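## Task

Take the foam block off the desk and set it on the top of the low shelf that sits beneath the yellow sign. The robot must not tip over or finish leaning, or the task fails, and the block must rest there on its own at the end, not held up by the robot.

## Robot and tools

ROBOT. A two-wheeled base with casters, which can drive straight and turn in place but cannot move sideways. It carries a lifting column with two 6-joint arms, each ending in a two-finger gripper, plus a tilting head. Shoulder height S = 0.90 m + column_m. Folded, the robot is 0.73 m long, 0.62 m wide and S + 0.43 m tall, and its front is 0.40 m ahead of the column.

FRAMES. Base frame: origin on the floor under the column, midway between the drive wheels; x forward, y left, z up. left_hand and right_hand are reported in this frame. Each is the point where that hand's fingers meet, with the tips 8 mm further on. quat_wxyz rotates (0, 0, 1) onto the finger direction, and the hand's y axis runs along the opening. The odometry frame is the base frame as it stood at the start of the scene.

execute_actions. "actions" is a list holding one action or none. An empty list only reports state and images. "cameras" picks the images: any of cam_head_left, cam_head_right, cam_left_wrist, cam_right_wrist, nav_camera, or "all". Leaving it out, null or ["all"] gives all cameras; [] gives none. The "pictures" line gives the image order. An action can hold:
- "base", with exactly one key. translate_m is a straight drive in metres, measured from where the base is now, -3 to 3, forward positive. rotate_rad is a turn in place in radians, also relative, -3.2 to 3.2, left (counter-clockwise seen from above) positive.
- "joints", one flat dictionary covering both arms, the column and the head. Every value is an absolute target. column_m 0 to 0.8 (metres). head_tilt_rad -0.61 to 1.308 (positive tilts down). For each arm (left_ and right_ prefixes): joint1_rad -2.879 to 2.879, joint2_rad 0 to 3.141, joint3_rad 0 to 3.019, joint4_rad -1.692 to 1.57, joint5_rad -1.57 to 1.57 (positive swings the hand to the robot's right), joint6_rad -2.094 to 2.094 (hand roll, positive clockwise seen from behind), gripper_m 0 to 0.093 (fingertip gap in metres, 0 closed).
- "speeds", which caps top speed for this action only: translate_m 0.05 to 0.8 m/s, rotate_rad 0.1 to 1 rad/s. The maximum is the default. It does not slow the arms.
Any base move needing more than 8.667 s is refused. No action runs past 15 s. An unknown key or an out-of-range number refuses the whole call, and nothing moves. Anything you leave out of an action may keep driving toward its earlier target.

wait: seconds 0 to 10. Nothing new is commanded. zoom_image: camera plus region [x0, y0, x1, y1] in pixels from the top-left corner, at most 504 by 504, taken from that camera's latest full image. read_manual: only licence texts. finished_scene: scene 1 or 2. It ends that scene for good and reports success, so call it only once the block sits on the shelf by itself.

ARM GEOMETRY. Put left_joint1_rad at -1.57 or right_joint1_rad at 1.57, with joints 5 and 6 at 0. The arm then works in a vertical plane 0.23 m left or right of the column. Let a = j2 - 0.35, b = 1.05 + j2 - j3 and c = b - j4 (c = 1.57 means fingers straight down). The hand point is then 0.12 + 0.39 sin a + 0.38 cos b + 0.25 cos c m ahead and S + 0.39 cos a - 0.38 sin b - 0.25 sin c m high. Example: j2, j3, j4 = 0.93, 0.78, 0.14 gives 0.60 m ahead and 0.25 m under S. In practice the hand ends up to 5 cm lower and nearer the column, or up to 12 cm with a heavy or far-out load. Trust left_hand/right_hand, which are good to 1 to 3 cm. An empty hand reaches about 1 m from the shoulder, or 0.99 m below S at 0.3 m ahead. Below 0.4 m height, the housing blocks hands closer than 0.45 m ahead. Do not move arms while column_m is under 0.3.

LOADS AND GRIP. With fingers down, an arm holds up to 0.3 kg out to 0.6 m ahead, between 0.14 m above and 0.7 m below S. Heavier loads need the hand closer in. To grip, send a gripper target smaller than the object. "off_target" is then normal. An opening that stays at least 0.002 m above target means something is held. Fingers are 7 cm long, and the gripper body is 10 cm wide and 7 cm thick. Joint steps under about 0.03 rad (0.08 for joints 2 and 3) may not move anything. To touch gently, step about 0.05 rad per call, counted from your last target.

COLUMN. When going down, the column halts with "contact_stop" once a hand or its load touches something. It may sink up to 0.15 to 0.2 m more, and it will not go down again until raised 0.2 m. It also stops on a clear jam going up or down; moving it 0.05 m the other way frees it.

RESULTS. base_status and joint_status give each motion's outcome. "done" means within tolerance; for the base it only means the wheels turned fully. "off_target" means it stopped short and may still push. "contact_stop" means a stall; the old target is dropped. "time_out" means the arm is still pushing toward a nearby target. "not_followed", under a "joint command not followed" line with a cause, means a self-collision check blocked the arm: move the joints involved at least 0.05 rad back, or drive away. on_its_own shows uncommanded behaviour; "held at" is a target, not a position. motor_effort lists left_wheel and right_wheel in percent, with the peak in brackets. base_odometry comes from wheel turns only. If turned_by_wheels and turned_by_imu differ by over about 4 % and 0.05 rad, the base hit something or slipped. base_tilt is in degrees. wheel_motors_off = 1 means the wheels are off after about 3 s of hard pushing. "limit_stop_at_motor_heat", MOTOR HOT (85 °C) and OVER-TEMPERATURE FAULT (100 °C, the arm drops) signal overheating.

CAMERAS. The head cameras look ahead, tilted down by about head_tilt_rad. The wrist cameras are fisheye lenses looking along the fingers; the closed fingertips sit at the image centre. nav_camera is low at the front and looks forward.

AVOID. Dropping the block. Arms striking or pressing on each other. Long pushing against obstacles, which overheats motors; ease it by sending the reported joint positions back as targets. Driving the base hard into furniture. After a base "contact_stop", back off 0.05 m before turning. Tables between 0.30 m high and 0.26 m under S can reach the column. Letting the robot tilt.

Each tool is called after "Call:" by a JSON object that holds its "method" and its "body", one argument or row to a line.

## Session

Call:
{"method": "execute_actions", "body": {
  "actions": [
    {"joints":{"head_tilt_rad":0.4}}
  ],
  "cameras": ["cam_head_left","nav_camera"]
}}

Scene clock: 0.83 s.
base_odometry: x=+0.000 y=+0.000 heading=+0.000 (m, m, rad; odometry frame)
turned_by_wheels: +0.000 (rad since the last result)
turned_by_imu: +0.000 (rad since the last result)
base_tilt: forward=-0.4 right=+0.6 (deg)
base_status: not commanded
joint_positions: column_m=+0.555 head_tilt_rad=+0.419 left_joint1_rad=-1.585 left_joint2_rad=+0.855 left_joint3_rad=+0.426 left_joint4_rad=-0.925 left_joint5_rad=+0.027 left_joint6_rad=-0.044 left_gripper_m=+0.095 right_joint1_rad=+1.554 right_joint2_rad=+0.885 right_joint3_rad=+0.403 right_joint4_rad=-0.933 right_joint5_rad=+0.012 right_joint6_rad=-0.011 right_gripper_m=+0.095
joint_status: all done
wheel_motors_off: 0
motor_effort: left_wheel=+1(2) right_wheel=+1(1) (%)
left_hand: x=+0.1658 y=+0.2167 z=+1.2473 quat_wxyz=(+0.404, +0.020, -0.915, +0.008) (m; base frame)
right_hand: x=+0.1462 y=-0.2310 z=+1.2514 quat_wxyz=(+0.431, +0.001, -0.902, +0.008) (m; base frame)
pictures: cam_head_left, nav_camera
camera_calibration (this result's frames):
cam_head_left: T_world_to_cam=[[0.0906031, -0.995869, -0.00602253, 0.0537452], [-0.444195, -0.0349984, -0.895246, 1.41406], [0.891337, 0.0837872, -0.445531, 0.568189], [0, 0, 0, 1]] pos_world=[0.116801, 0.055406, 1.5194]
Images, in order (width x height): cam_head_left 896x504, nav_camera 896x504.

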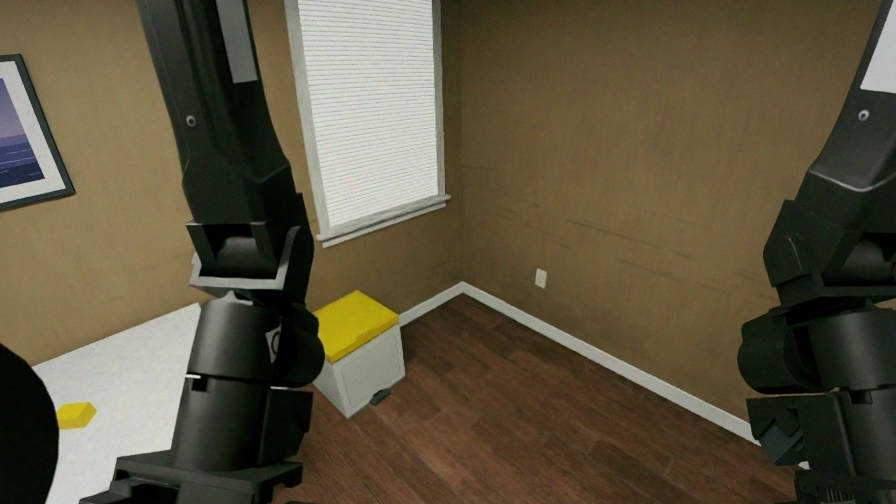

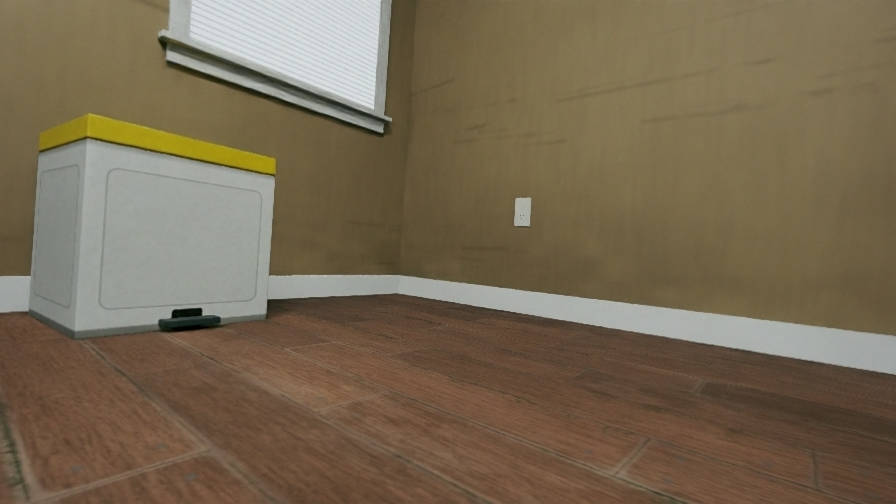

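Call:
{"method": "execute_actions", "body": {
  "actions": [
    {"base":{"rotate_rad":1.0},"joints":{"head_tilt_rad":0.6}}
  ],
  "cameras": ["cam_head_left","cam_head_right","nav_camera"]
}}

Scene clock: 7.33 s.
base_odometry: x=+0.000 y=+0.000 heading=+0.999 (m, m, rad; odometry frame)
turned_by_wheels: +0.999 (rad since the last result)
turned_by_imu: +0.991 (rad since the last result)
base_tilt: forward=-0.3 right=+0.5 (deg)
base_status: done
joint_positions: column_m=+0.555 head_tilt_rad=+0.603 left_joint1_rad=-1.585 left_joint2_rad=+0.855 left_joint3_rad=+0.426 left_joint4_rad=-0.925 left_joint5_rad=+0.027 left_joint6_rad=-0.044 left_gripper_m=+0.095 right_joint1_rad=+1.554 right_joint2_rad=+0.885 right_joint3_rad=+0.404 right_joint4_rad=-0.933 right_joint5_rad=+0.012 right_joint6_rad=-0.011 right_gripper_m=+0.095
joint_status: all done
wheel_motors_off: 0
motor_effort: left_wheel=-7(41) right_wheel=+9(49) (%)
left_hand: x=+0.1658 y=+0.2167 z=+1.2473 quat_wxyz=(+0.404, +0.020, -0.915, +0.008) (m; base frame)
right_hand: x=+0.1464 y=-0.2310 z=+1.2513 quat_wxyz=(+0.431, +0.001, -0.903, +0.008) (m; base frame)
pictures: cam_head_left, cam_head_right, nav_camera
camera_calibration (this result's frames):
cam_head_left: T_world_to_cam=[[0.0879628, -0.995869, -0.0225327, 0.079318], [-0.60081, -0.0349984, -0.798625, 1.27301], [0.794537, 0.0837872, -0.601407, 0.813221], [0, 0, 0, 1]] pos_world=[0.111724, 0.055406, 1.50752]
cam_head_right: T_world_to_cam=[[0.07781, -0.996641, -0.0255522, -0.0156619], [-0.599559, -0.0263009, -0.799899, 1.27368], [0.796539, 0.0775601, -0.599591, 0.802271], [0, 0, 0, 1]] pos_world=[0.125826, -0.0443345, 1.49945]
Images, in order (width x height): cam_head_left 896x504, cam_head_right 896x504, nav_camera 896x504.

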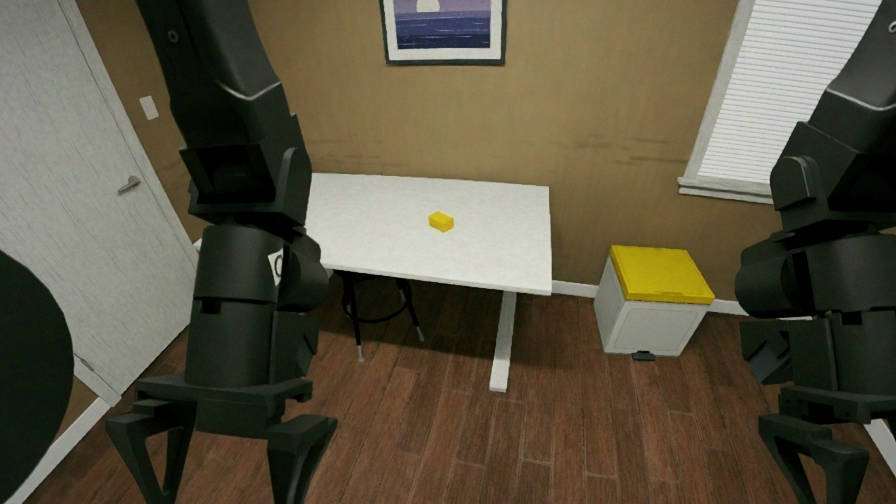

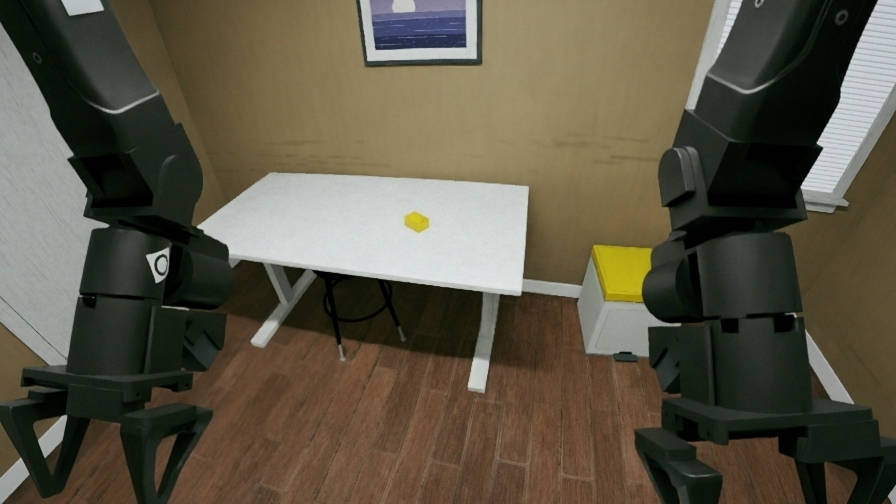

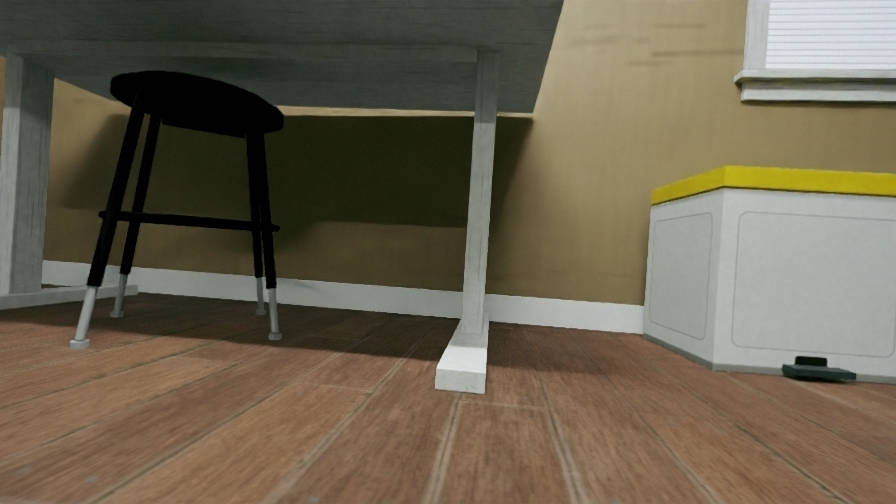

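Call:
{"method": "execute_actions", "body": {
  "actions": [
    {"base":{"translate_m":0.58},"speeds":{"translate_m":0.3},"joints":{"head_tilt_rad":0.85,"left_joint1_rad":-1.57,"left_joint2_rad":1.82,"left_joint3_rad":1.95,"left_joint4_rad":-0.65,"left_joint5_rad":0,"left_joint6_rad":0}}
  ],
  "cameras": ["cam_head_left","cam_head_right","nav_camera","cam_left_wrist"]
}}

Scene clock: 21.60 s.
base_odometry: x=+0.314 y=+0.488 heading=+0.999 (m, m, rad; odometry frame)
turned_by_wheels: +0.000 (rad since the last result)
turned_by_imu: -0.003 (rad since the last result)
base_tilt: forward=-0.4 right=+0.6 (deg)
base_status: done
joint_positions: column_m=+0.555 head_tilt_rad=+0.852 left_joint1_rad=-1.578 left_joint2_rad=+1.817 left_joint3_rad=+1.943 left_joint4_rad=-0.655 left_joint5_rad=+0.004 left_joint6_rad=-0.008 left_gripper_m=+0.095 right_joint1_rad=+1.554 right_joint2_rad=+0.884 right_joint3_rad=+0.404 right_joint4_rad=-0.933 right_joint5_rad=+0.012 right_joint6_rad=-0.011 right_gripper_m=+0.095
joint_status: all done
wheel_motors_off: 0
motor_effort: left_wheel=-1(37) right_wheel=+0(59) (%)
left_hand: x=+0.7365 y=+0.2182 z=+0.9454 quat_wxyz=(+0.003, +0.002, -1.000, +0.005) (m; base frame)
right_hand: x=+0.1465 y=-0.2311 z=+1.2513 quat_wxyz=(+0.430, +0.001, -0.903, +0.008) (m; base frame)
pictures: cam_head_left, cam_head_right, cam_left_wrist, nav_camera
camera_calibration (this result's frames):
cam_head_left: T_world_to_cam=[[0.0797213, -0.995869, -0.0434706, 0.111994], [-0.778742, -0.0349984, -0.626367, 1.01647], [0.622258, 0.0837872, -0.778315, 1.09444], [0, 0, 0, 1]] pos_world=[0.101617, 0.055406, 1.49337]
cam_head_right: T_world_to_cam=[[0.0691378, -0.996641, -0.0439008, 0.0130455], [-0.777842, -0.0263009, -0.627909, 1.01758], [0.624645, 0.0775601, -0.777047, 1.08431], [0, 0, 0, 1]] pos_world=[0.113302, -0.0443345, 1.48208]
cam_left_wrist: T_world_to_cam=[[0.00175273, -0.999953, -0.00957117, 0.226678], [-0.804893, -0.00709042, 0.593378, 0.0385935], [-0.593418, 0.00666373, -0.804867, 1.32509], [0, 0, 0, 1]] pos_world=[0.817, 0.218111, 1.04579]
Images, in order (width x height): cam_head_left 896x504, cam_head_right 896x504, cam_left_wrist 616x616, nav_camera 896x504.

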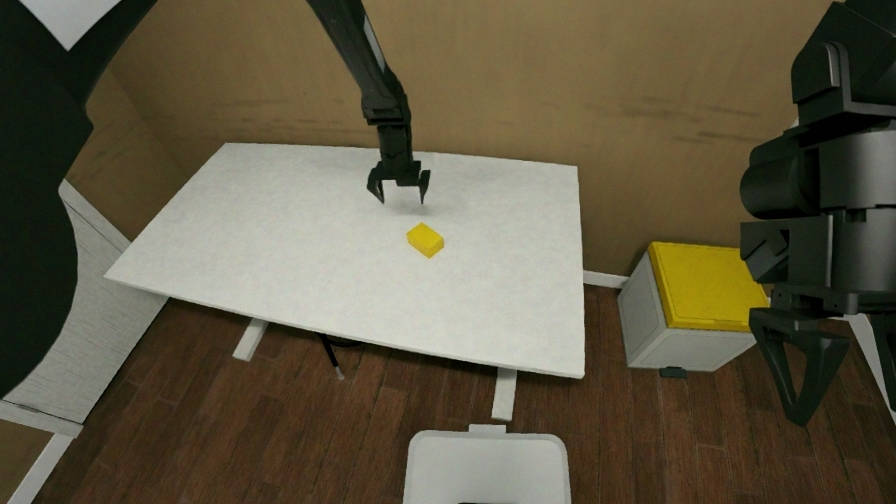

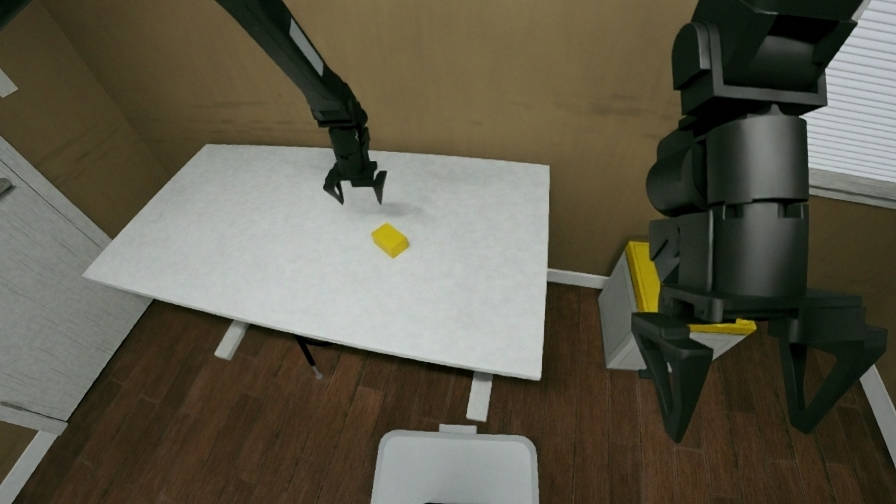

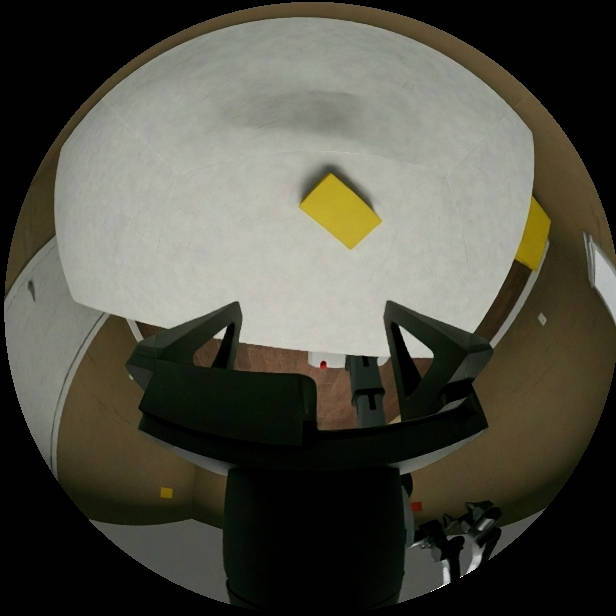

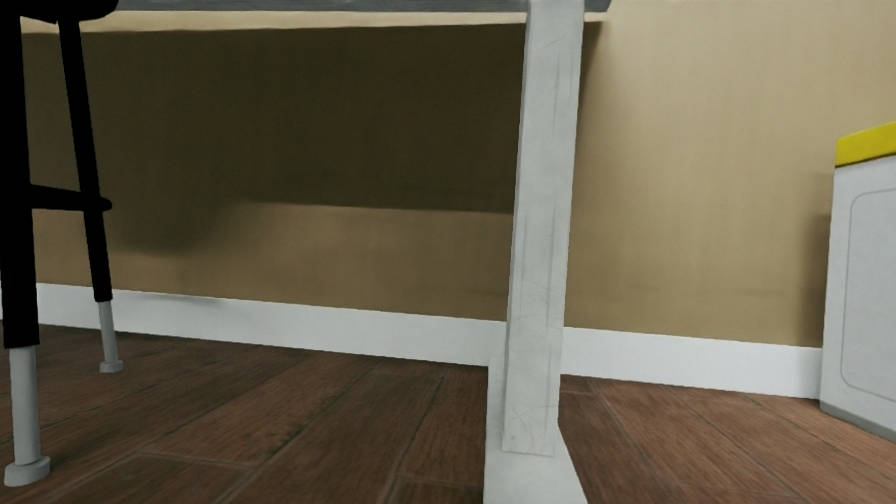

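Call:
{"method": "execute_actions", "body": {
  "actions": [
    {"base":{"rotate_rad":-0.047},"joints":{"column_m":0.5}}
  ],
  "cameras": []
}}

Call:
{"method": "execute_actions", "body": {
  "actions": [
    {"base":{"translate_m":0.035},"joints":{"column_m":0.45,"left_joint6_rad":-0.85}}
  ],
  "cameras": ["cam_head_right","cam_left_wrist"]
}}

Scene clock: 32.30 s.
base_odometry: x=+0.314 y=+0.488 heading=+0.953 (m, m, rad; odometry frame)
turned_by_wheels: -0.045 (rad since the last result)
turned_by_imu: -0.047 (rad since the last result)
base_tilt: forward=-0.5 right=+0.5 (deg)
base_status: done
joint_positions: column_m=+0.500 head_tilt_rad=+0.852 left_joint1_rad=-1.574 left_joint2_rad=+1.817 left_joint3_rad=+1.943 left_joint4_rad=-0.655 left_joint5_rad=+0.003 left_joint6_rad=-0.008 left_gripper_m=+0.095 right_joint1_rad=+1.554 right_joint2_rad=+0.884 right_joint3_rad=+0.404 right_joint4_rad=-0.933 right_joint5_rad=+0.012 right_joint6_rad=-0.011 right_gripper_m=+0.095
joint_status: all done
wheel_motors_off: 0
motor_effort: left_wheel=+2(27) right_wheel=-1(37) (%)
left_hand: x=+0.7365 y=+0.2213 z=+0.8906 quat_wxyz=(+0.003, +0.003, -1.000, +0.003) (m; base frame)
right_hand: x=+0.1465 y=-0.2311 z=+1.1965 quat_wxyz=(+0.430, +0.001, -0.903, +0.008) (m; base frame)
pictures: none
No camera images: the call's "cameras" was empty. Leave "cameras" out to get every camera's image.

Scene clock: 33.63 s.
base_odometry: x=+0.334 y=+0.516 heading=+0.952 (m, m, rad; odometry frame)
turned_by_wheels: -0.001 (rad since the last result)
turned_by_imu: -0.001 (rad since the last result)
base_tilt: forward=-0.3 right=+0.4 (deg)
base_status: done
joint_positions: column_m=+0.450 head_tilt_rad=+0.852 left_joint1_rad=-1.574 left_joint2_rad=+1.817 left_joint3_rad=+1.944 left_joint4_rad=-0.654 left_joint5_rad=+0.003 left_joint6_rad=-0.841 left_gripper_m=+0.095 right_joint1_rad=+1.554 right_joint2_rad=+0.884 right_joint3_rad=+0.405 right_joint4_rad=-0.933 right_joint5_rad=+0.012 right_joint6_rad=-0.011 right_gripper_m=+0.095
joint_status: all done
wheel_motors_off: 0
motor_effort: left_wheel=-2(35) right_wheel=+2(54) (%)
left_hand: x=+0.7369 y=+0.2219 z=+0.8407 quat_wxyz=(+0.003, +0.407, -0.913, +0.002) (m; base frame)
right_hand: x=+0.1473 y=-0.2311 z=+1.1462 quat_wxyz=(+0.430, +0.001, -0.903, +0.008) (m; base frame)
pictures: cam_head_right, cam_left_wrist
camera_calibration (this result's frames):
cam_head_right: T_world_to_cam=[[0.0691276, -0.996641, -0.0439168, 0.00846618], [-0.777988, -0.0263009, -0.627729, 0.95149], [0.624465, 0.0775601, -0.777192, 1.00306], [0, 0, 0, 1]] pos_world=[0.113288, -0.0443345, 1.37722]
cam_left_wrist: T_world_to_cam=[[0.74208, -0.670038, -0.019172, -0.381318], [-0.53028, -0.604311, 0.594652, 0.0302111], [-0.410025, -0.431113, -0.803754, 1.20204], [0, 0, 0, 1]] pos_world=[0.791856, 0.280974, 0.940869]
Images, in order (width x height): cam_head_right 896x504, cam_left_wrist 616x616.

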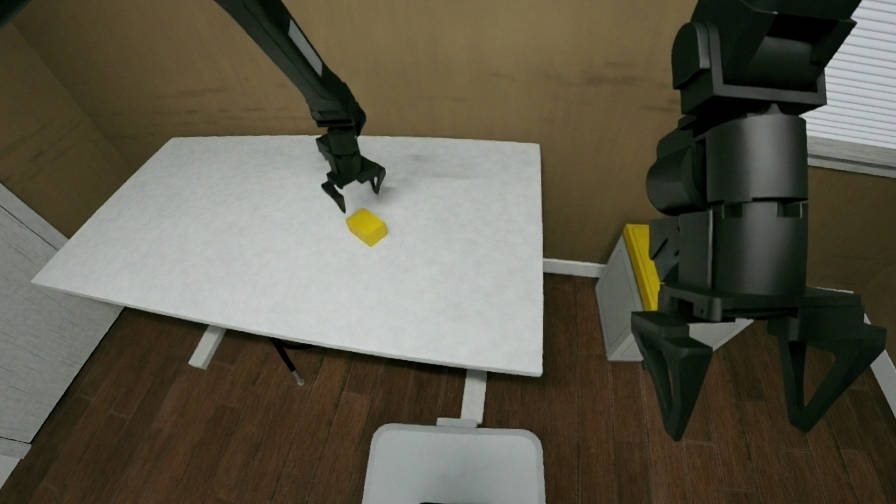

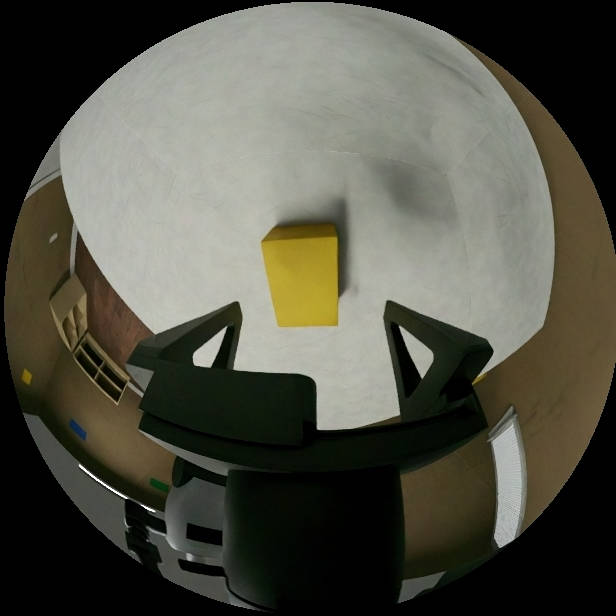

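Call:
{"method": "execute_actions", "body": {
  "actions": [
    {"base":{"translate_m":-0.018},"joints":{"column_m":0.40,"left_joint6_rad":-0.92}}
  ],
  "cameras": ["cam_head_right","cam_left_wrist"]
}}

Scene clock: 59.20 s.
base_odometry: x=+0.324 y=+0.502 heading=+0.954 (m, m, rad; odometry frame)
turned_by_wheels: +0.002 (rad since the last result)
turned_by_imu: +0.001 (rad since the last result)
base_tilt: forward=-0.4 right=+0.6 (deg)
base_status: done
joint_positions: column_m=+0.400 head_tilt_rad=+0.852 left_joint1_rad=-1.573 left_joint2_rad=+1.817 left_joint3_rad=+1.944 left_joint4_rad=-0.654 left_joint5_rad=+0.003 left_joint6_rad=-0.910 left_gripper_m=+0.095 right_joint1_rad=+1.554 right_joint2_rad=+0.883 right_joint3_rad=+0.403 right_joint4_rad=-0.933 right_joint5_rad=+0.012 right_joint6_rad=-0.011 right_gripper_m=+0.095
joint_status: all done
wheel_motors_off: 0
motor_effort: left_wheel=+3(51) right_wheel=-1(53) (%)
left_hand: x=+0.7369 y=+0.2222 z=+0.7907 quat_wxyz=(+0.003, +0.439, -0.899, +0.002) (m; base frame)
right_hand: x=+0.1461 y=-0.2310 z=+1.0967 quat_wxyz=(+0.430, +0.001, -0.903, +0.008) (m; base frame)
pictures: cam_head_right, cam_left_wrist
camera_calibration (this result's frames):
cam_head_right: T_world_to_cam=[[0.0691141, -0.996641, -0.0439381, 0.00630039], [-0.77818, -0.0263009, -0.62749, 0.919781], [0.624226, 0.0775601, -0.777384, 0.964474], [0, 0, 0, 1]] pos_world=[0.11327, -0.0443345, 1.3272]
cam_left_wrist: T_world_to_cam=[[0.786883, -0.616783, -0.0198593, -0.426383], [-0.486719, -0.64009, 0.594465, 0.0361216], [-0.379368, -0.458109, -0.803876, 1.14548], [0, 0, 0, 1]] pos_world=[0.787653, 0.28489, 0.890884]
Images, in order (width x height): cam_head_right 896x504, cam_left_wrist 616x616.

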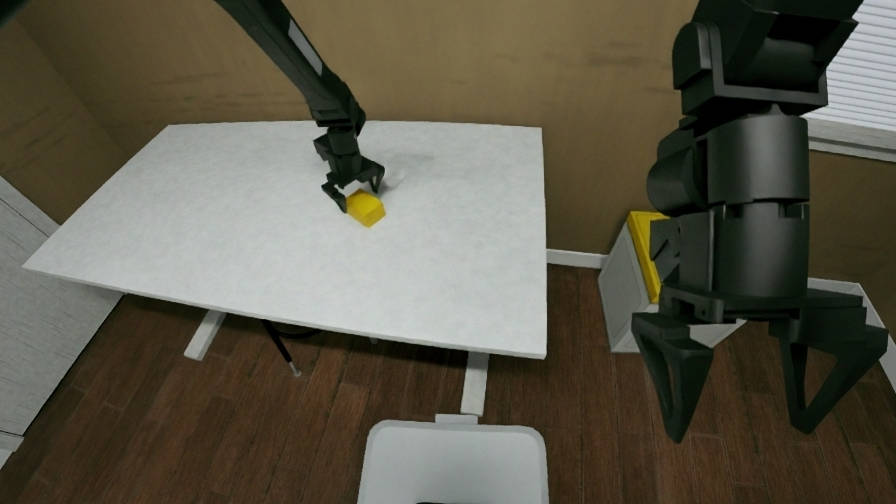

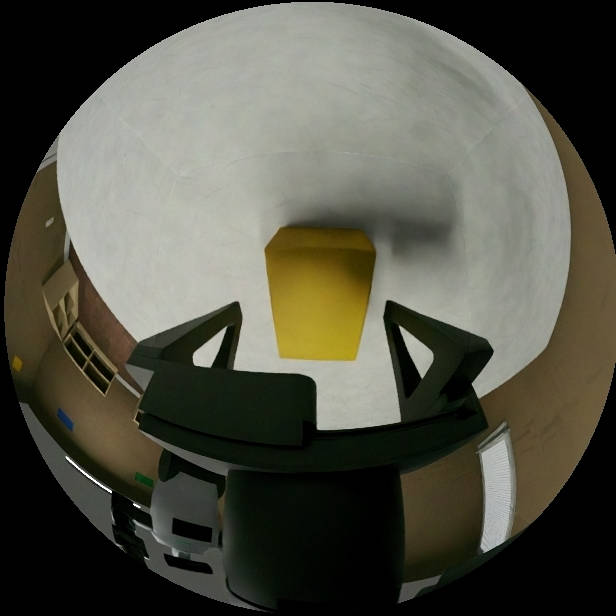

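Tips about at top level; block ~4 cm tall.

Call:
{"method": "execute_actions", "body": {
  "actions": [
    {"joints":{"column_m":0.372}}
  ],
  "cameras": ["cam_left_wrist"]
}}

Call:
{"method": "execute_actions", "body": {
  "actions": [
    {"joints":{"left_gripper_m":0.03}}
  ],
  "cameras": ["cam_head_right","cam_left_wrist"]
}}

Scene clock: 68.90 s.
base_odometry: x=+0.324 y=+0.502 heading=+0.954 (m, m, rad; odometry frame)
turned_by_wheels: +0.000 (rad since the last result)
turned_by_imu: -0.001 (rad since the last result)
base_tilt: forward=-0.4 right=+0.6 (deg)
base_status: not commanded
joint_positions: column_m=+0.372 head_tilt_rad=+0.852 left_joint1_rad=-1.573 left_joint2_rad=+1.817 left_joint3_rad=+1.944 left_joint4_rad=-0.654 left_joint5_rad=+0.003 left_joint6_rad=-0.910 left_gripper_m=+0.095 right_joint1_rad=+1.554 right_joint2_rad=+0.883 right_joint3_rad=+0.403 right_joint4_rad=-0.933 right_joint5_rad=+0.012 right_joint6_rad=-0.011 right_gripper_m=+0.095
joint_status: all done
wheel_motors_off: 0
motor_effort: left_wheel=+0(3) right_wheel=-2(2) (%)
left_hand: x=+0.7369 y=+0.2222 z=+0.7627 quat_wxyz=(+0.003, +0.439, -0.899, +0.002) (m; base frame)
right_hand: x=+0.1461 y=-0.2310 z=+1.0687 quat_wxyz=(+0.430, +0.001, -0.903, +0.008) (m; base frame)
pictures: cam_left_wrist
camera_calibration (this result's frames):
cam_left_wrist: T_world_to_cam=[[0.786883, -0.616783, -0.0198593, -0.426939], [-0.486719, -0.64009, 0.594465, 0.0527631], [-0.379368, -0.458109, -0.803876, 1.12298], [0, 0, 0, 1]] pos_world=[0.787653, 0.28489, 0.86289]
Images, in order (width x height): cam_left_wrist 616x616.

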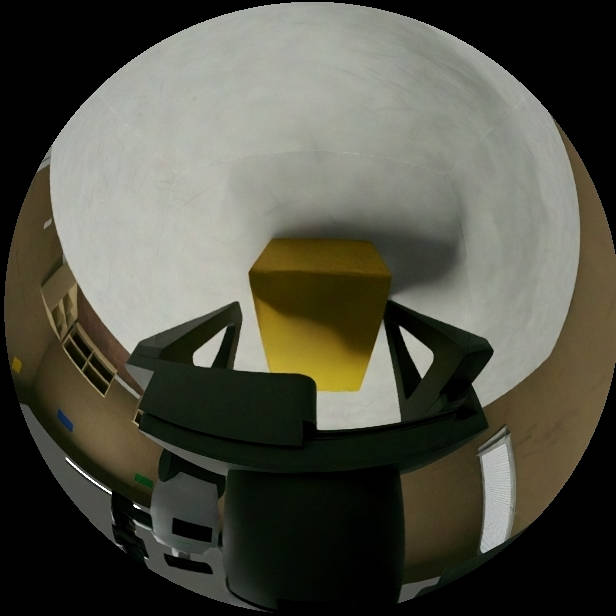

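Scene clock: 69.53 s.
base_odometry: x=+0.324 y=+0.502 heading=+0.954 (m, m, rad; odometry frame)
turned_by_wheels: +0.000 (rad since the last result)
turned_by_imu: +0.000 (rad since the last result)
base_tilt: forward=-0.3 right=+0.7 (deg)
base_status: not commanded
joint_positions: column_m=+0.372 head_tilt_rad=+0.852 left_joint1_rad=-1.573 left_joint2_rad=+1.817 left_joint3_rad=+1.944 left_joint4_rad=-0.654 left_joint5_rad=+0.003 left_joint6_rad=-0.910 left_gripper_m=+0.058 right_joint1_rad=+1.554 right_joint2_rad=+0.883 right_joint3_rad=+0.403 right_joint4_rad=-0.933 right_joint5_rad=+0.012 right_joint6_rad=-0.011 right_gripper_m=+0.095
joint_status: left_gripper_m off_target (ended at +0.058, target +0.030)
wheel_motors_off: 0
motor_effort: left_wheel=+3(3) right_wheel=-2(2) (%)
left_hand: x=+0.7369 y=+0.2223 z=+0.7627 quat_wxyz=(+0.003, +0.439, -0.898, +0.001) (m; base frame)
right_hand: x=+0.1461 y=-0.2310 z=+1.0687 quat_wxyz=(+0.430, +0.001, -0.903, +0.008) (m; base frame)
pictures: cam_head_right, cam_left_wrist
camera_calibration (this result's frames):
cam_head_right: T_world_to_cam=[[0.0691141, -0.996641, -0.0439381, 0.00507039], [-0.778181, -0.0263009, -0.62749, 0.902215], [0.624226, 0.0775601, -0.777384, 0.942712], [0, 0, 0, 1]] pos_world=[0.11327, -0.0443345, 1.2992]
cam_left_wrist: T_world_to_cam=[[0.787116, -0.61647, -0.0203315, -0.42674], [-0.486476, -0.640729, 0.593976, 0.0531835], [-0.379195, -0.457638, -0.804226, 1.12307], [0, 0, 0, 1]] pos_world=[0.787629, 0.284964, 0.862937]
Images, in order (width x height): cam_head_right 896x504, cam_left_wrist 616x616.

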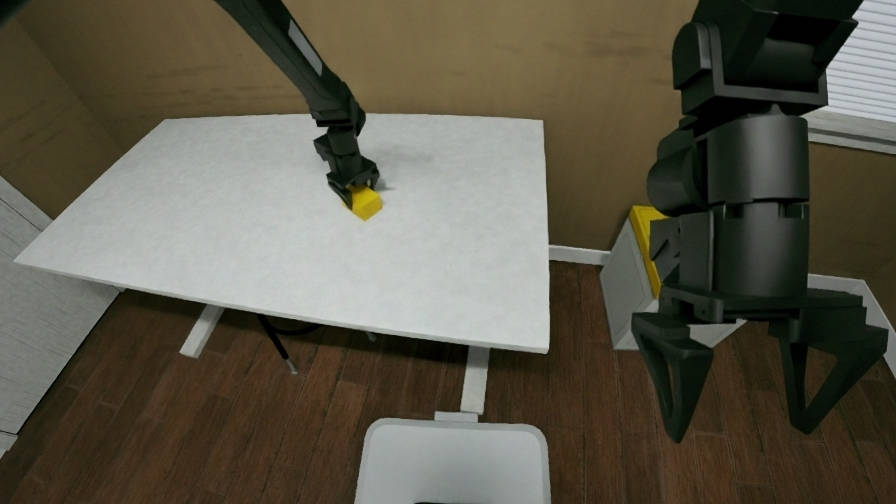

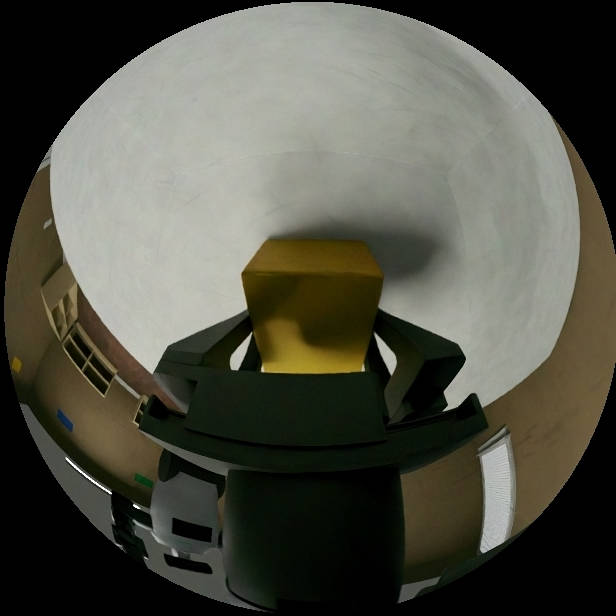

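Call:
{"method": "execute_actions", "body": {
  "actions": [
    {"joints":{"column_m":0.42,"head_tilt_rad":0.45}}
  ],
  "cameras": []
}}

Call:
{"method": "execute_actions", "body": {
  "actions": [
    {"base":{"translate_m":-0.55}}
  ],
  "cameras": []
}}

Call:
{"method": "execute_actions", "body": {
  "actions": [
    {"base":{"rotate_rad":2.1}}
  ],
  "cameras": ["cam_head_left","cam_head_right","nav_camera"]
}}

Scene clock: 77.00 s.
base_odometry: x=+0.324 y=+0.502 heading=+0.954 (m, m, rad; odometry frame)
turned_by_wheels: +0.000 (rad since the last result)
turned_by_imu: -0.001 (rad since the last result)
base_tilt: forward=-0.3 right=+0.4 (deg)
base_status: not commanded
joint_positions: column_m=+0.420 head_tilt_rad=+0.468 left_joint1_rad=-1.573 left_joint2_rad=+1.817 left_joint3_rad=+1.944 left_joint4_rad=-0.654 left_joint5_rad=+0.003 left_joint6_rad=-0.910 left_gripper_m=+0.058 right_joint1_rad=+1.554 right_joint2_rad=+0.883 right_joint3_rad=+0.403 right_joint4_rad=-0.933 right_joint5_rad=+0.012 right_joint6_rad=-0.011 right_gripper_m=+0.095
joint_status: all done
wheel_motors_off: 0
motor_effort: left_wheel=+3(4) right_wheel=-2(2) (%)
left_hand: x=+0.7369 y=+0.2223 z=+0.8105 quat_wxyz=(+0.003, +0.439, -0.898, +0.001) (m; base frame)
right_hand: x=+0.1461 y=-0.2310 z=+1.1165 quat_wxyz=(+0.430, +0.001, -0.903, +0.008) (m; base frame)
pictures: none
No camera images: the call's "cameras" was empty. Leave "cameras" out to get every camera's image.

Scene clock: 79.73 s.
base_odometry: x=+0.006 y=+0.053 heading=+0.954 (m, m, rad; odometry frame)
turned_by_wheels: -0.001 (rad since the last result)
turned_by_imu: +0.000 (rad since the last result)
base_tilt: forward=-0.4 right=+0.5 (deg)
base_status: done
joint_positions: column_m=+0.420 head_tilt_rad=+0.468 left_joint1_rad=-1.573 left_joint2_rad=+1.817 left_joint3_rad=+1.943 left_joint4_rad=-0.654 left_joint5_rad=+0.003 left_joint6_rad=-0.910 left_gripper_m=+0.058 right_joint1_rad=+1.554 right_joint2_rad=+0.883 right_joint3_rad=+0.401 right_joint4_rad=-0.933 right_joint5_rad=+0.012 right_joint6_rad=-0.011 right_gripper_m=+0.095
joint_status: not commanded
wheel_motors_off: 0
motor_effort: left_wheel=-1(44) right_wheel=+1(62) (%)
left_hand: x=+0.7367 y=+0.2223 z=+0.8104 quat_wxyz=(+0.003, +0.439, -0.898, +0.001) (m; base frame)
right_hand: x=+0.1453 y=-0.2310 z=+1.1168 quat_wxyz=(+0.431, +0.001, -0.902, +0.008) (m; base frame)
pictures: none
No camera images: the call's "cameras" was empty. Leave "cameras" out to get every camera's image.

Scene clock: 83.57 s.
base_odometry: x=+0.006 y=+0.053 heading=+3.051 (m, m, rad; odometry frame)
turned_by_wheels: +2.098 (rad since the last result)
turned_by_imu: +2.085 (rad since the last result)
base_tilt: forward=-0.4 right=+0.5 (deg)
base_status: done
joint_positions: column_m=+0.420 head_tilt_rad=+0.468 left_joint1_rad=-1.562 left_joint2_rad=+1.817 left_joint3_rad=+1.943 left_joint4_rad=-0.654 left_joint5_rad=+0.003 left_joint6_rad=-0.910 left_gripper_m=+0.058 right_joint1_rad=+1.554 right_joint2_rad=+0.883 right_joint3_rad=+0.402 right_joint4_rad=-0.933 right_joint5_rad=+0.012 right_joint6_rad=-0.011 right_gripper_m=+0.095
joint_status: not commanded
wheel_motors_off: 0
motor_effort: left_wheel=-7(35) right_wheel=+8(56) (%)
left_hand: x=+0.7366 y=+0.2311 z=+0.8104 quat_wxyz=(+0.001, +0.442, -0.897, -0.003) (m; base frame)
right_hand: x=+0.1459 y=-0.2310 z=+1.1166 quat_wxyz=(+0.431, +0.001, -0.903, +0.008) (m; base frame)
pictures: cam_head_left, cam_head_right, nav_camera
camera_calibration (this result's frames):
cam_head_left: T_world_to_cam=[[0.0901975, -0.995869, -0.010469, 0.0592035], [-0.487665, -0.0349984, -0.872329, 1.26313], [0.868359, 0.0837872, -0.488807, 0.570022], [0, 0, 0, 1]] pos_world=[0.115663, 0.055406, 1.38112]
cam_head_right: T_world_to_cam=[[0.0805444, -0.996641, -0.0148295, -0.0343237], [-0.486253, -0.0263009, -0.873422, 1.26338], [0.870098, 0.0775601, -0.486738, 0.558973], [0, 0, 0, 1]] pos_world=[0.130724, -0.0443345, 1.37503]
Images, in order (width x height): cam_head_left 896x504, cam_head_right 896x504, nav_camera 896x504.

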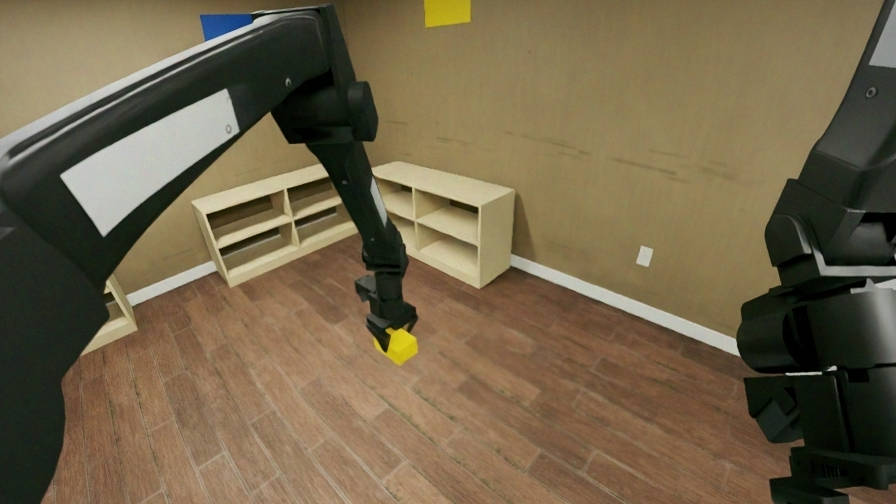

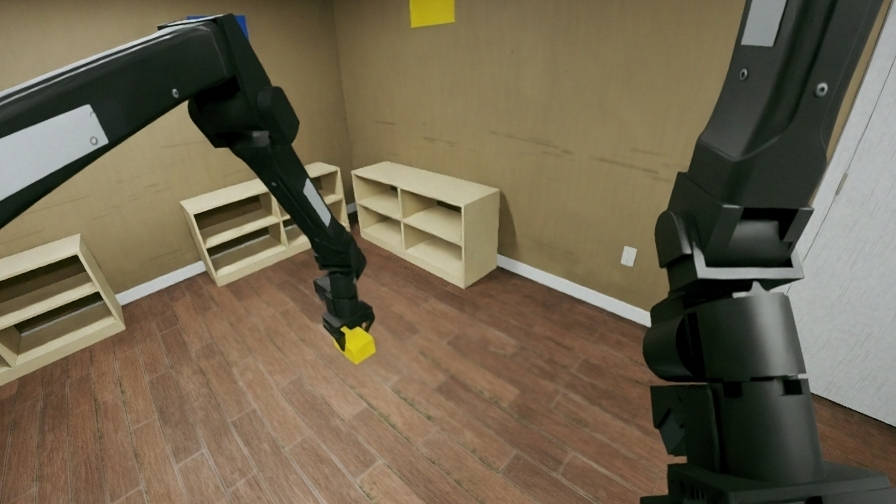

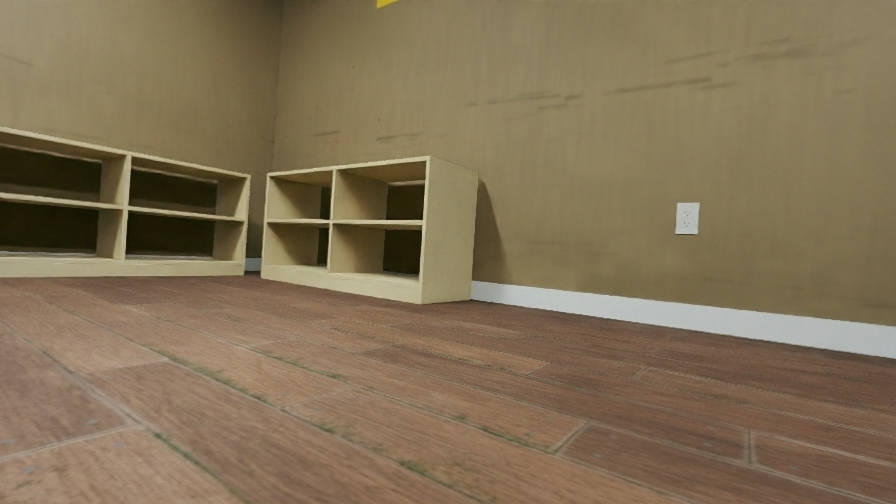

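Call:
{"method": "execute_actions", "body": {
  "actions": [
    {"base":{"rotate_rad":-0.04}}
  ],
  "cameras": []
}}

Call:
{"method": "execute_actions", "body": {
  "actions": [
    {"base":{"translate_m":1.5},"joints":{"column_m":0.33,"head_tilt_rad":0.85}}
  ],
  "cameras": ["cam_head_left","cam_head_right","nav_camera","cam_left_wrist"]
}}

Scene clock: 92.50 s.
base_odometry: x=+0.006 y=+0.053 heading=+3.012 (m, m, rad; odometry frame)
turned_by_wheels: -0.040 (rad since the last result)
turned_by_imu: -0.041 (rad since the last result)
base_tilt: forward=-0.3 right=+0.4 (deg)
base_status: done
joint_positions: column_m=+0.420 head_tilt_rad=+0.468 left_joint1_rad=-1.575 left_joint2_rad=+1.817 left_joint3_rad=+1.943 left_joint4_rad=-0.654 left_joint5_rad=+0.003 left_joint6_rad=-0.910 left_gripper_m=+0.058 right_joint1_rad=+1.554 right_joint2_rad=+0.883 right_joint3_rad=+0.402 right_joint4_rad=-0.933 right_joint5_rad=+0.012 right_joint6_rad=-0.011 right_gripper_m=+0.095
joint_status: not commanded
wheel_motors_off: 0
motor_effort: left_wheel=+2(11) right_wheel=-3(9) (%)
left_hand: x=+0.7367 y=+0.2211 z=+0.8104 quat_wxyz=(+0.003, +0.439, -0.899, +0.002) (m; base frame)
right_hand: x=+0.1459 y=-0.2310 z=+1.1166 quat_wxyz=(+0.431, +0.001, -0.903, +0.008) (m; base frame)
pictures: none
No camera images: the call's "cameras" was empty. Leave "cameras" out to get every camera's image.

Scene clock: 96.43 s.
base_odometry: x=-1.482 y=+0.246 heading=+3.013 (m, m, rad; odometry frame)
turned_by_wheels: +0.001 (rad since the last result)
turned_by_imu: -0.003 (rad since the last result)
base_tilt: forward=-0.2 right=+0.5 (deg)
base_status: done
joint_positions: column_m=+0.330 head_tilt_rad=+0.852 left_joint1_rad=-1.575 left_joint2_rad=+1.817 left_joint3_rad=+1.943 left_joint4_rad=-0.654 left_joint5_rad=+0.003 left_joint6_rad=-0.910 left_gripper_m=+0.058 right_joint1_rad=+1.554 right_joint2_rad=+0.883 right_joint3_rad=+0.404 right_joint4_rad=-0.933 right_joint5_rad=+0.012 right_joint6_rad=-0.011 right_gripper_m=+0.095
joint_status: all done
wheel_motors_off: 0
motor_effort: left_wheel=+0(53) right_wheel=-1(43) (%)
left_hand: x=+0.7367 y=+0.2211 z=+0.7206 quat_wxyz=(+0.003, +0.439, -0.899, +0.002) (m; base frame)
right_hand: x=+0.1469 y=-0.2311 z=+1.0265 quat_wxyz=(+0.430, +0.001, -0.903, +0.008) (m; base frame)
pictures: cam_head_left, cam_head_right, cam_left_wrist, nav_camera
camera_calibration (this result's frames):
cam_head_left: T_world_to_cam=[[0.0797101, -0.995869, -0.0434912, 0.102248], [-0.778904, -0.0349984, -0.626166, 0.875382], [0.622057, 0.0837872, -0.778476, 0.919665], [0, 0, 0, 1]] pos_world=[0.101604, 0.055406, 1.26852]
cam_head_right: T_world_to_cam=[[0.0691264, -0.996641, -0.0439187, 0.00319906], [-0.778004, -0.0263009, -0.627709, 0.876143], [0.624445, 0.0775601, -0.777209, 0.909825], [0, 0, 0, 1]] pos_world=[0.113287, -0.0443345, 1.25723]
cam_left_wrist: T_world_to_cam=[[0.786637, -0.617097, -0.0198169, -0.428033], [-0.486739, -0.639572, 0.595007, 0.0765132], [-0.379852, -0.458409, -0.803476, 1.08873], [0, 0, 0, 1]] pos_world=[0.787503, 0.28388, 0.820757]
Images, in order (width x height): cam_head_left 896x504, cam_head_right 896x504, cam_left_wrist 616x616, nav_camera 896x504.

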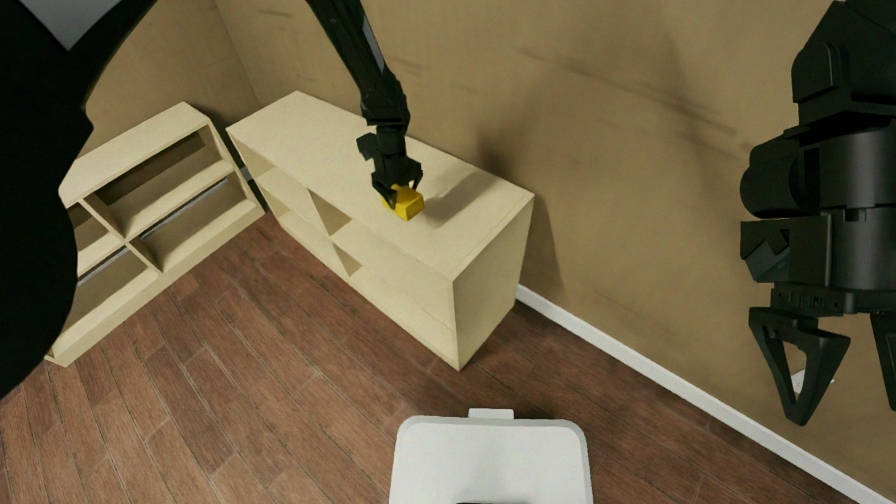

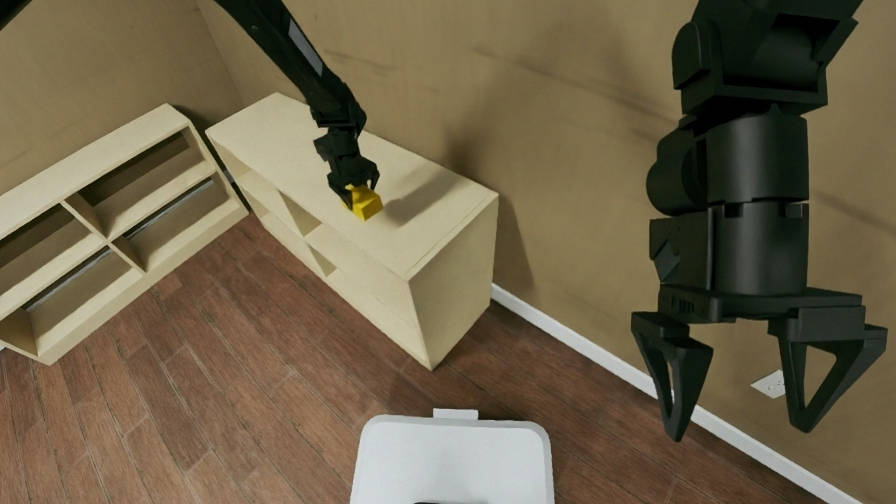

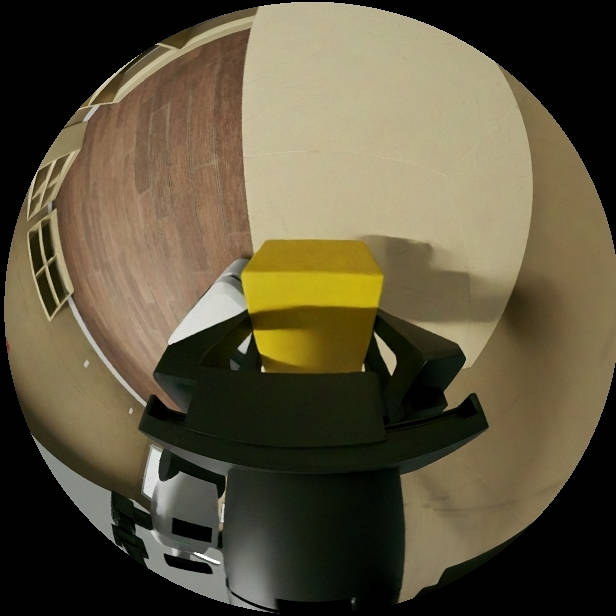

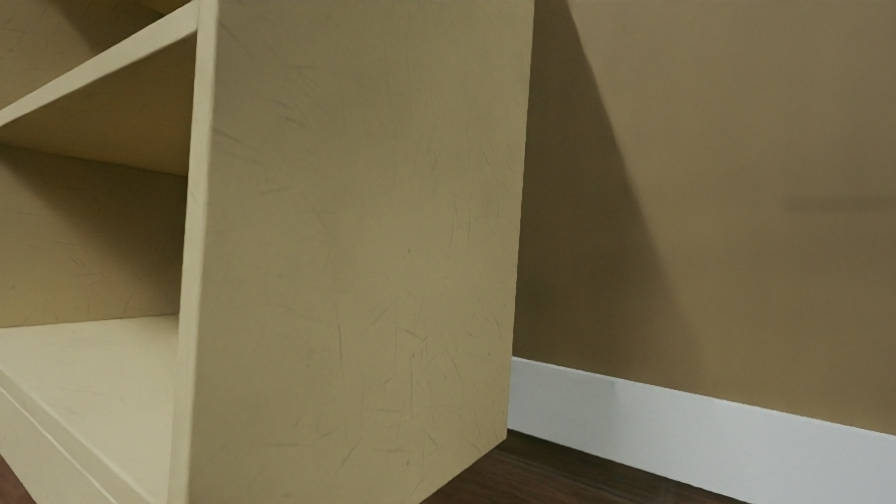

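Call:
{"method": "execute_actions", "body": {
  "actions": [
    {"base":{"translate_m":0.12},"joints":{"column_m":0.28}}
  ],
  "cameras": ["cam_head_left","cam_left_wrist"]
}}

Scene clock: 108.13 s.
base_odometry: x=-1.601 y=+0.262 heading=+3.014 (m, m, rad; odometry frame)
turned_by_wheels: +0.001 (rad since the last result)
turned_by_imu: +0.000 (rad since the last result)
base_tilt: forward=-0.3 right=+0.6 (deg)
base_status: done
joint_positions: column_m=+0.280 head_tilt_rad=+0.852 left_joint1_rad=-1.575 left_joint2_rad=+1.817 left_joint3_rad=+1.943 left_joint4_rad=-0.654 left_joint5_rad=+0.003 left_joint6_rad=-0.910 left_gripper_m=+0.058 right_joint1_rad=+1.554 right_joint2_rad=+0.883 right_joint3_rad=+0.404 right_joint4_rad=-0.933 right_joint5_rad=+0.012 right_joint6_rad=-0.011 right_gripper_m=+0.095
joint_status: all done
wheel_motors_off: 0
motor_effort: left_wheel=+0(33) right_wheel=-1(44) (%)
left_hand: x=+0.7368 y=+0.2211 z=+0.6706 quat_wxyz=(+0.003, +0.439, -0.899, +0.002) (m; base frame)
right_hand: x=+0.1473 y=-0.2311 z=+0.9764 quat_wxyz=(+0.429, +0.001, -0.903, +0.008) (m; base frame)
pictures: cam_head_left, cam_left_wrist
camera_calibration (this result's frames):
cam_head_left: T_world_to_cam=[[0.0797061, -0.995869, -0.0434985, 0.100082], [-0.778961, -0.0349984, -0.626095, 0.84398], [0.621986, 0.0837872, -0.778532, 0.880807], [0, 0, 0, 1]] pos_world=[0.1016, 0.055406, 1.2185]
cam_left_wrist: T_world_to_cam=[[0.786646, -0.617096, -0.0195164, -0.429306], [-0.486965, -0.639572, 0.594822, 0.106607], [-0.379545, -0.45841, -0.80362, 1.04845], [0, 0, 0, 1]] pos_world=[0.787559, 0.28388, 0.770765]
Images, in order (width x height): cam_head_left 896x504, cam_left_wrist 616x616.

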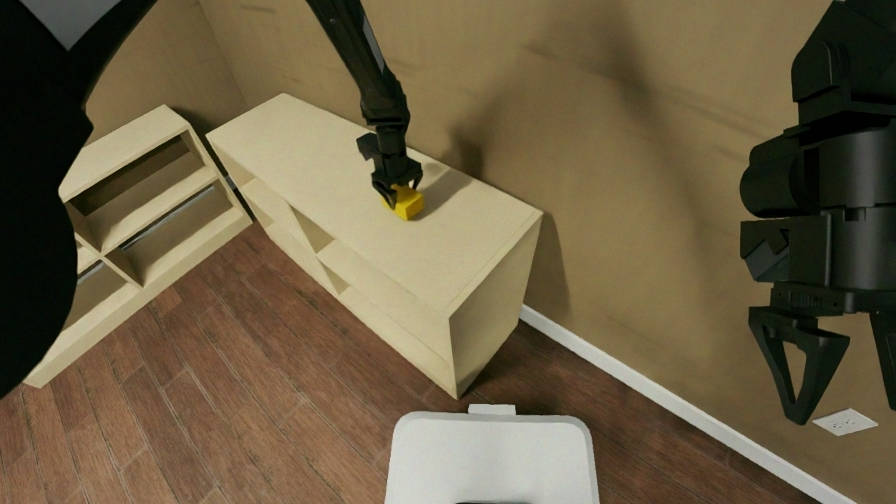

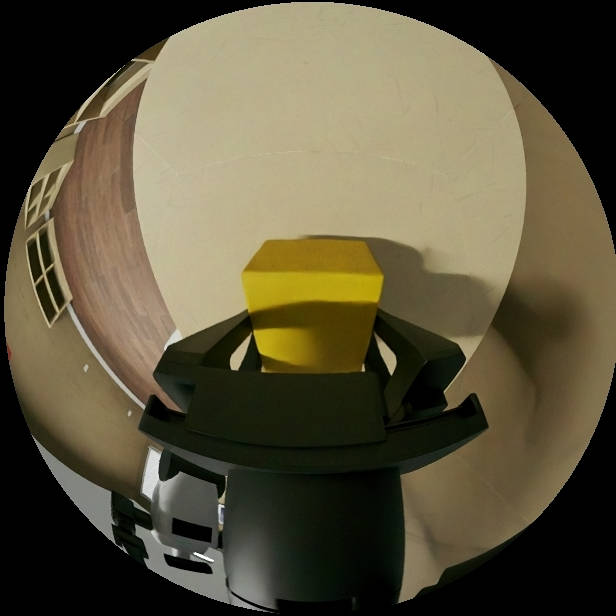

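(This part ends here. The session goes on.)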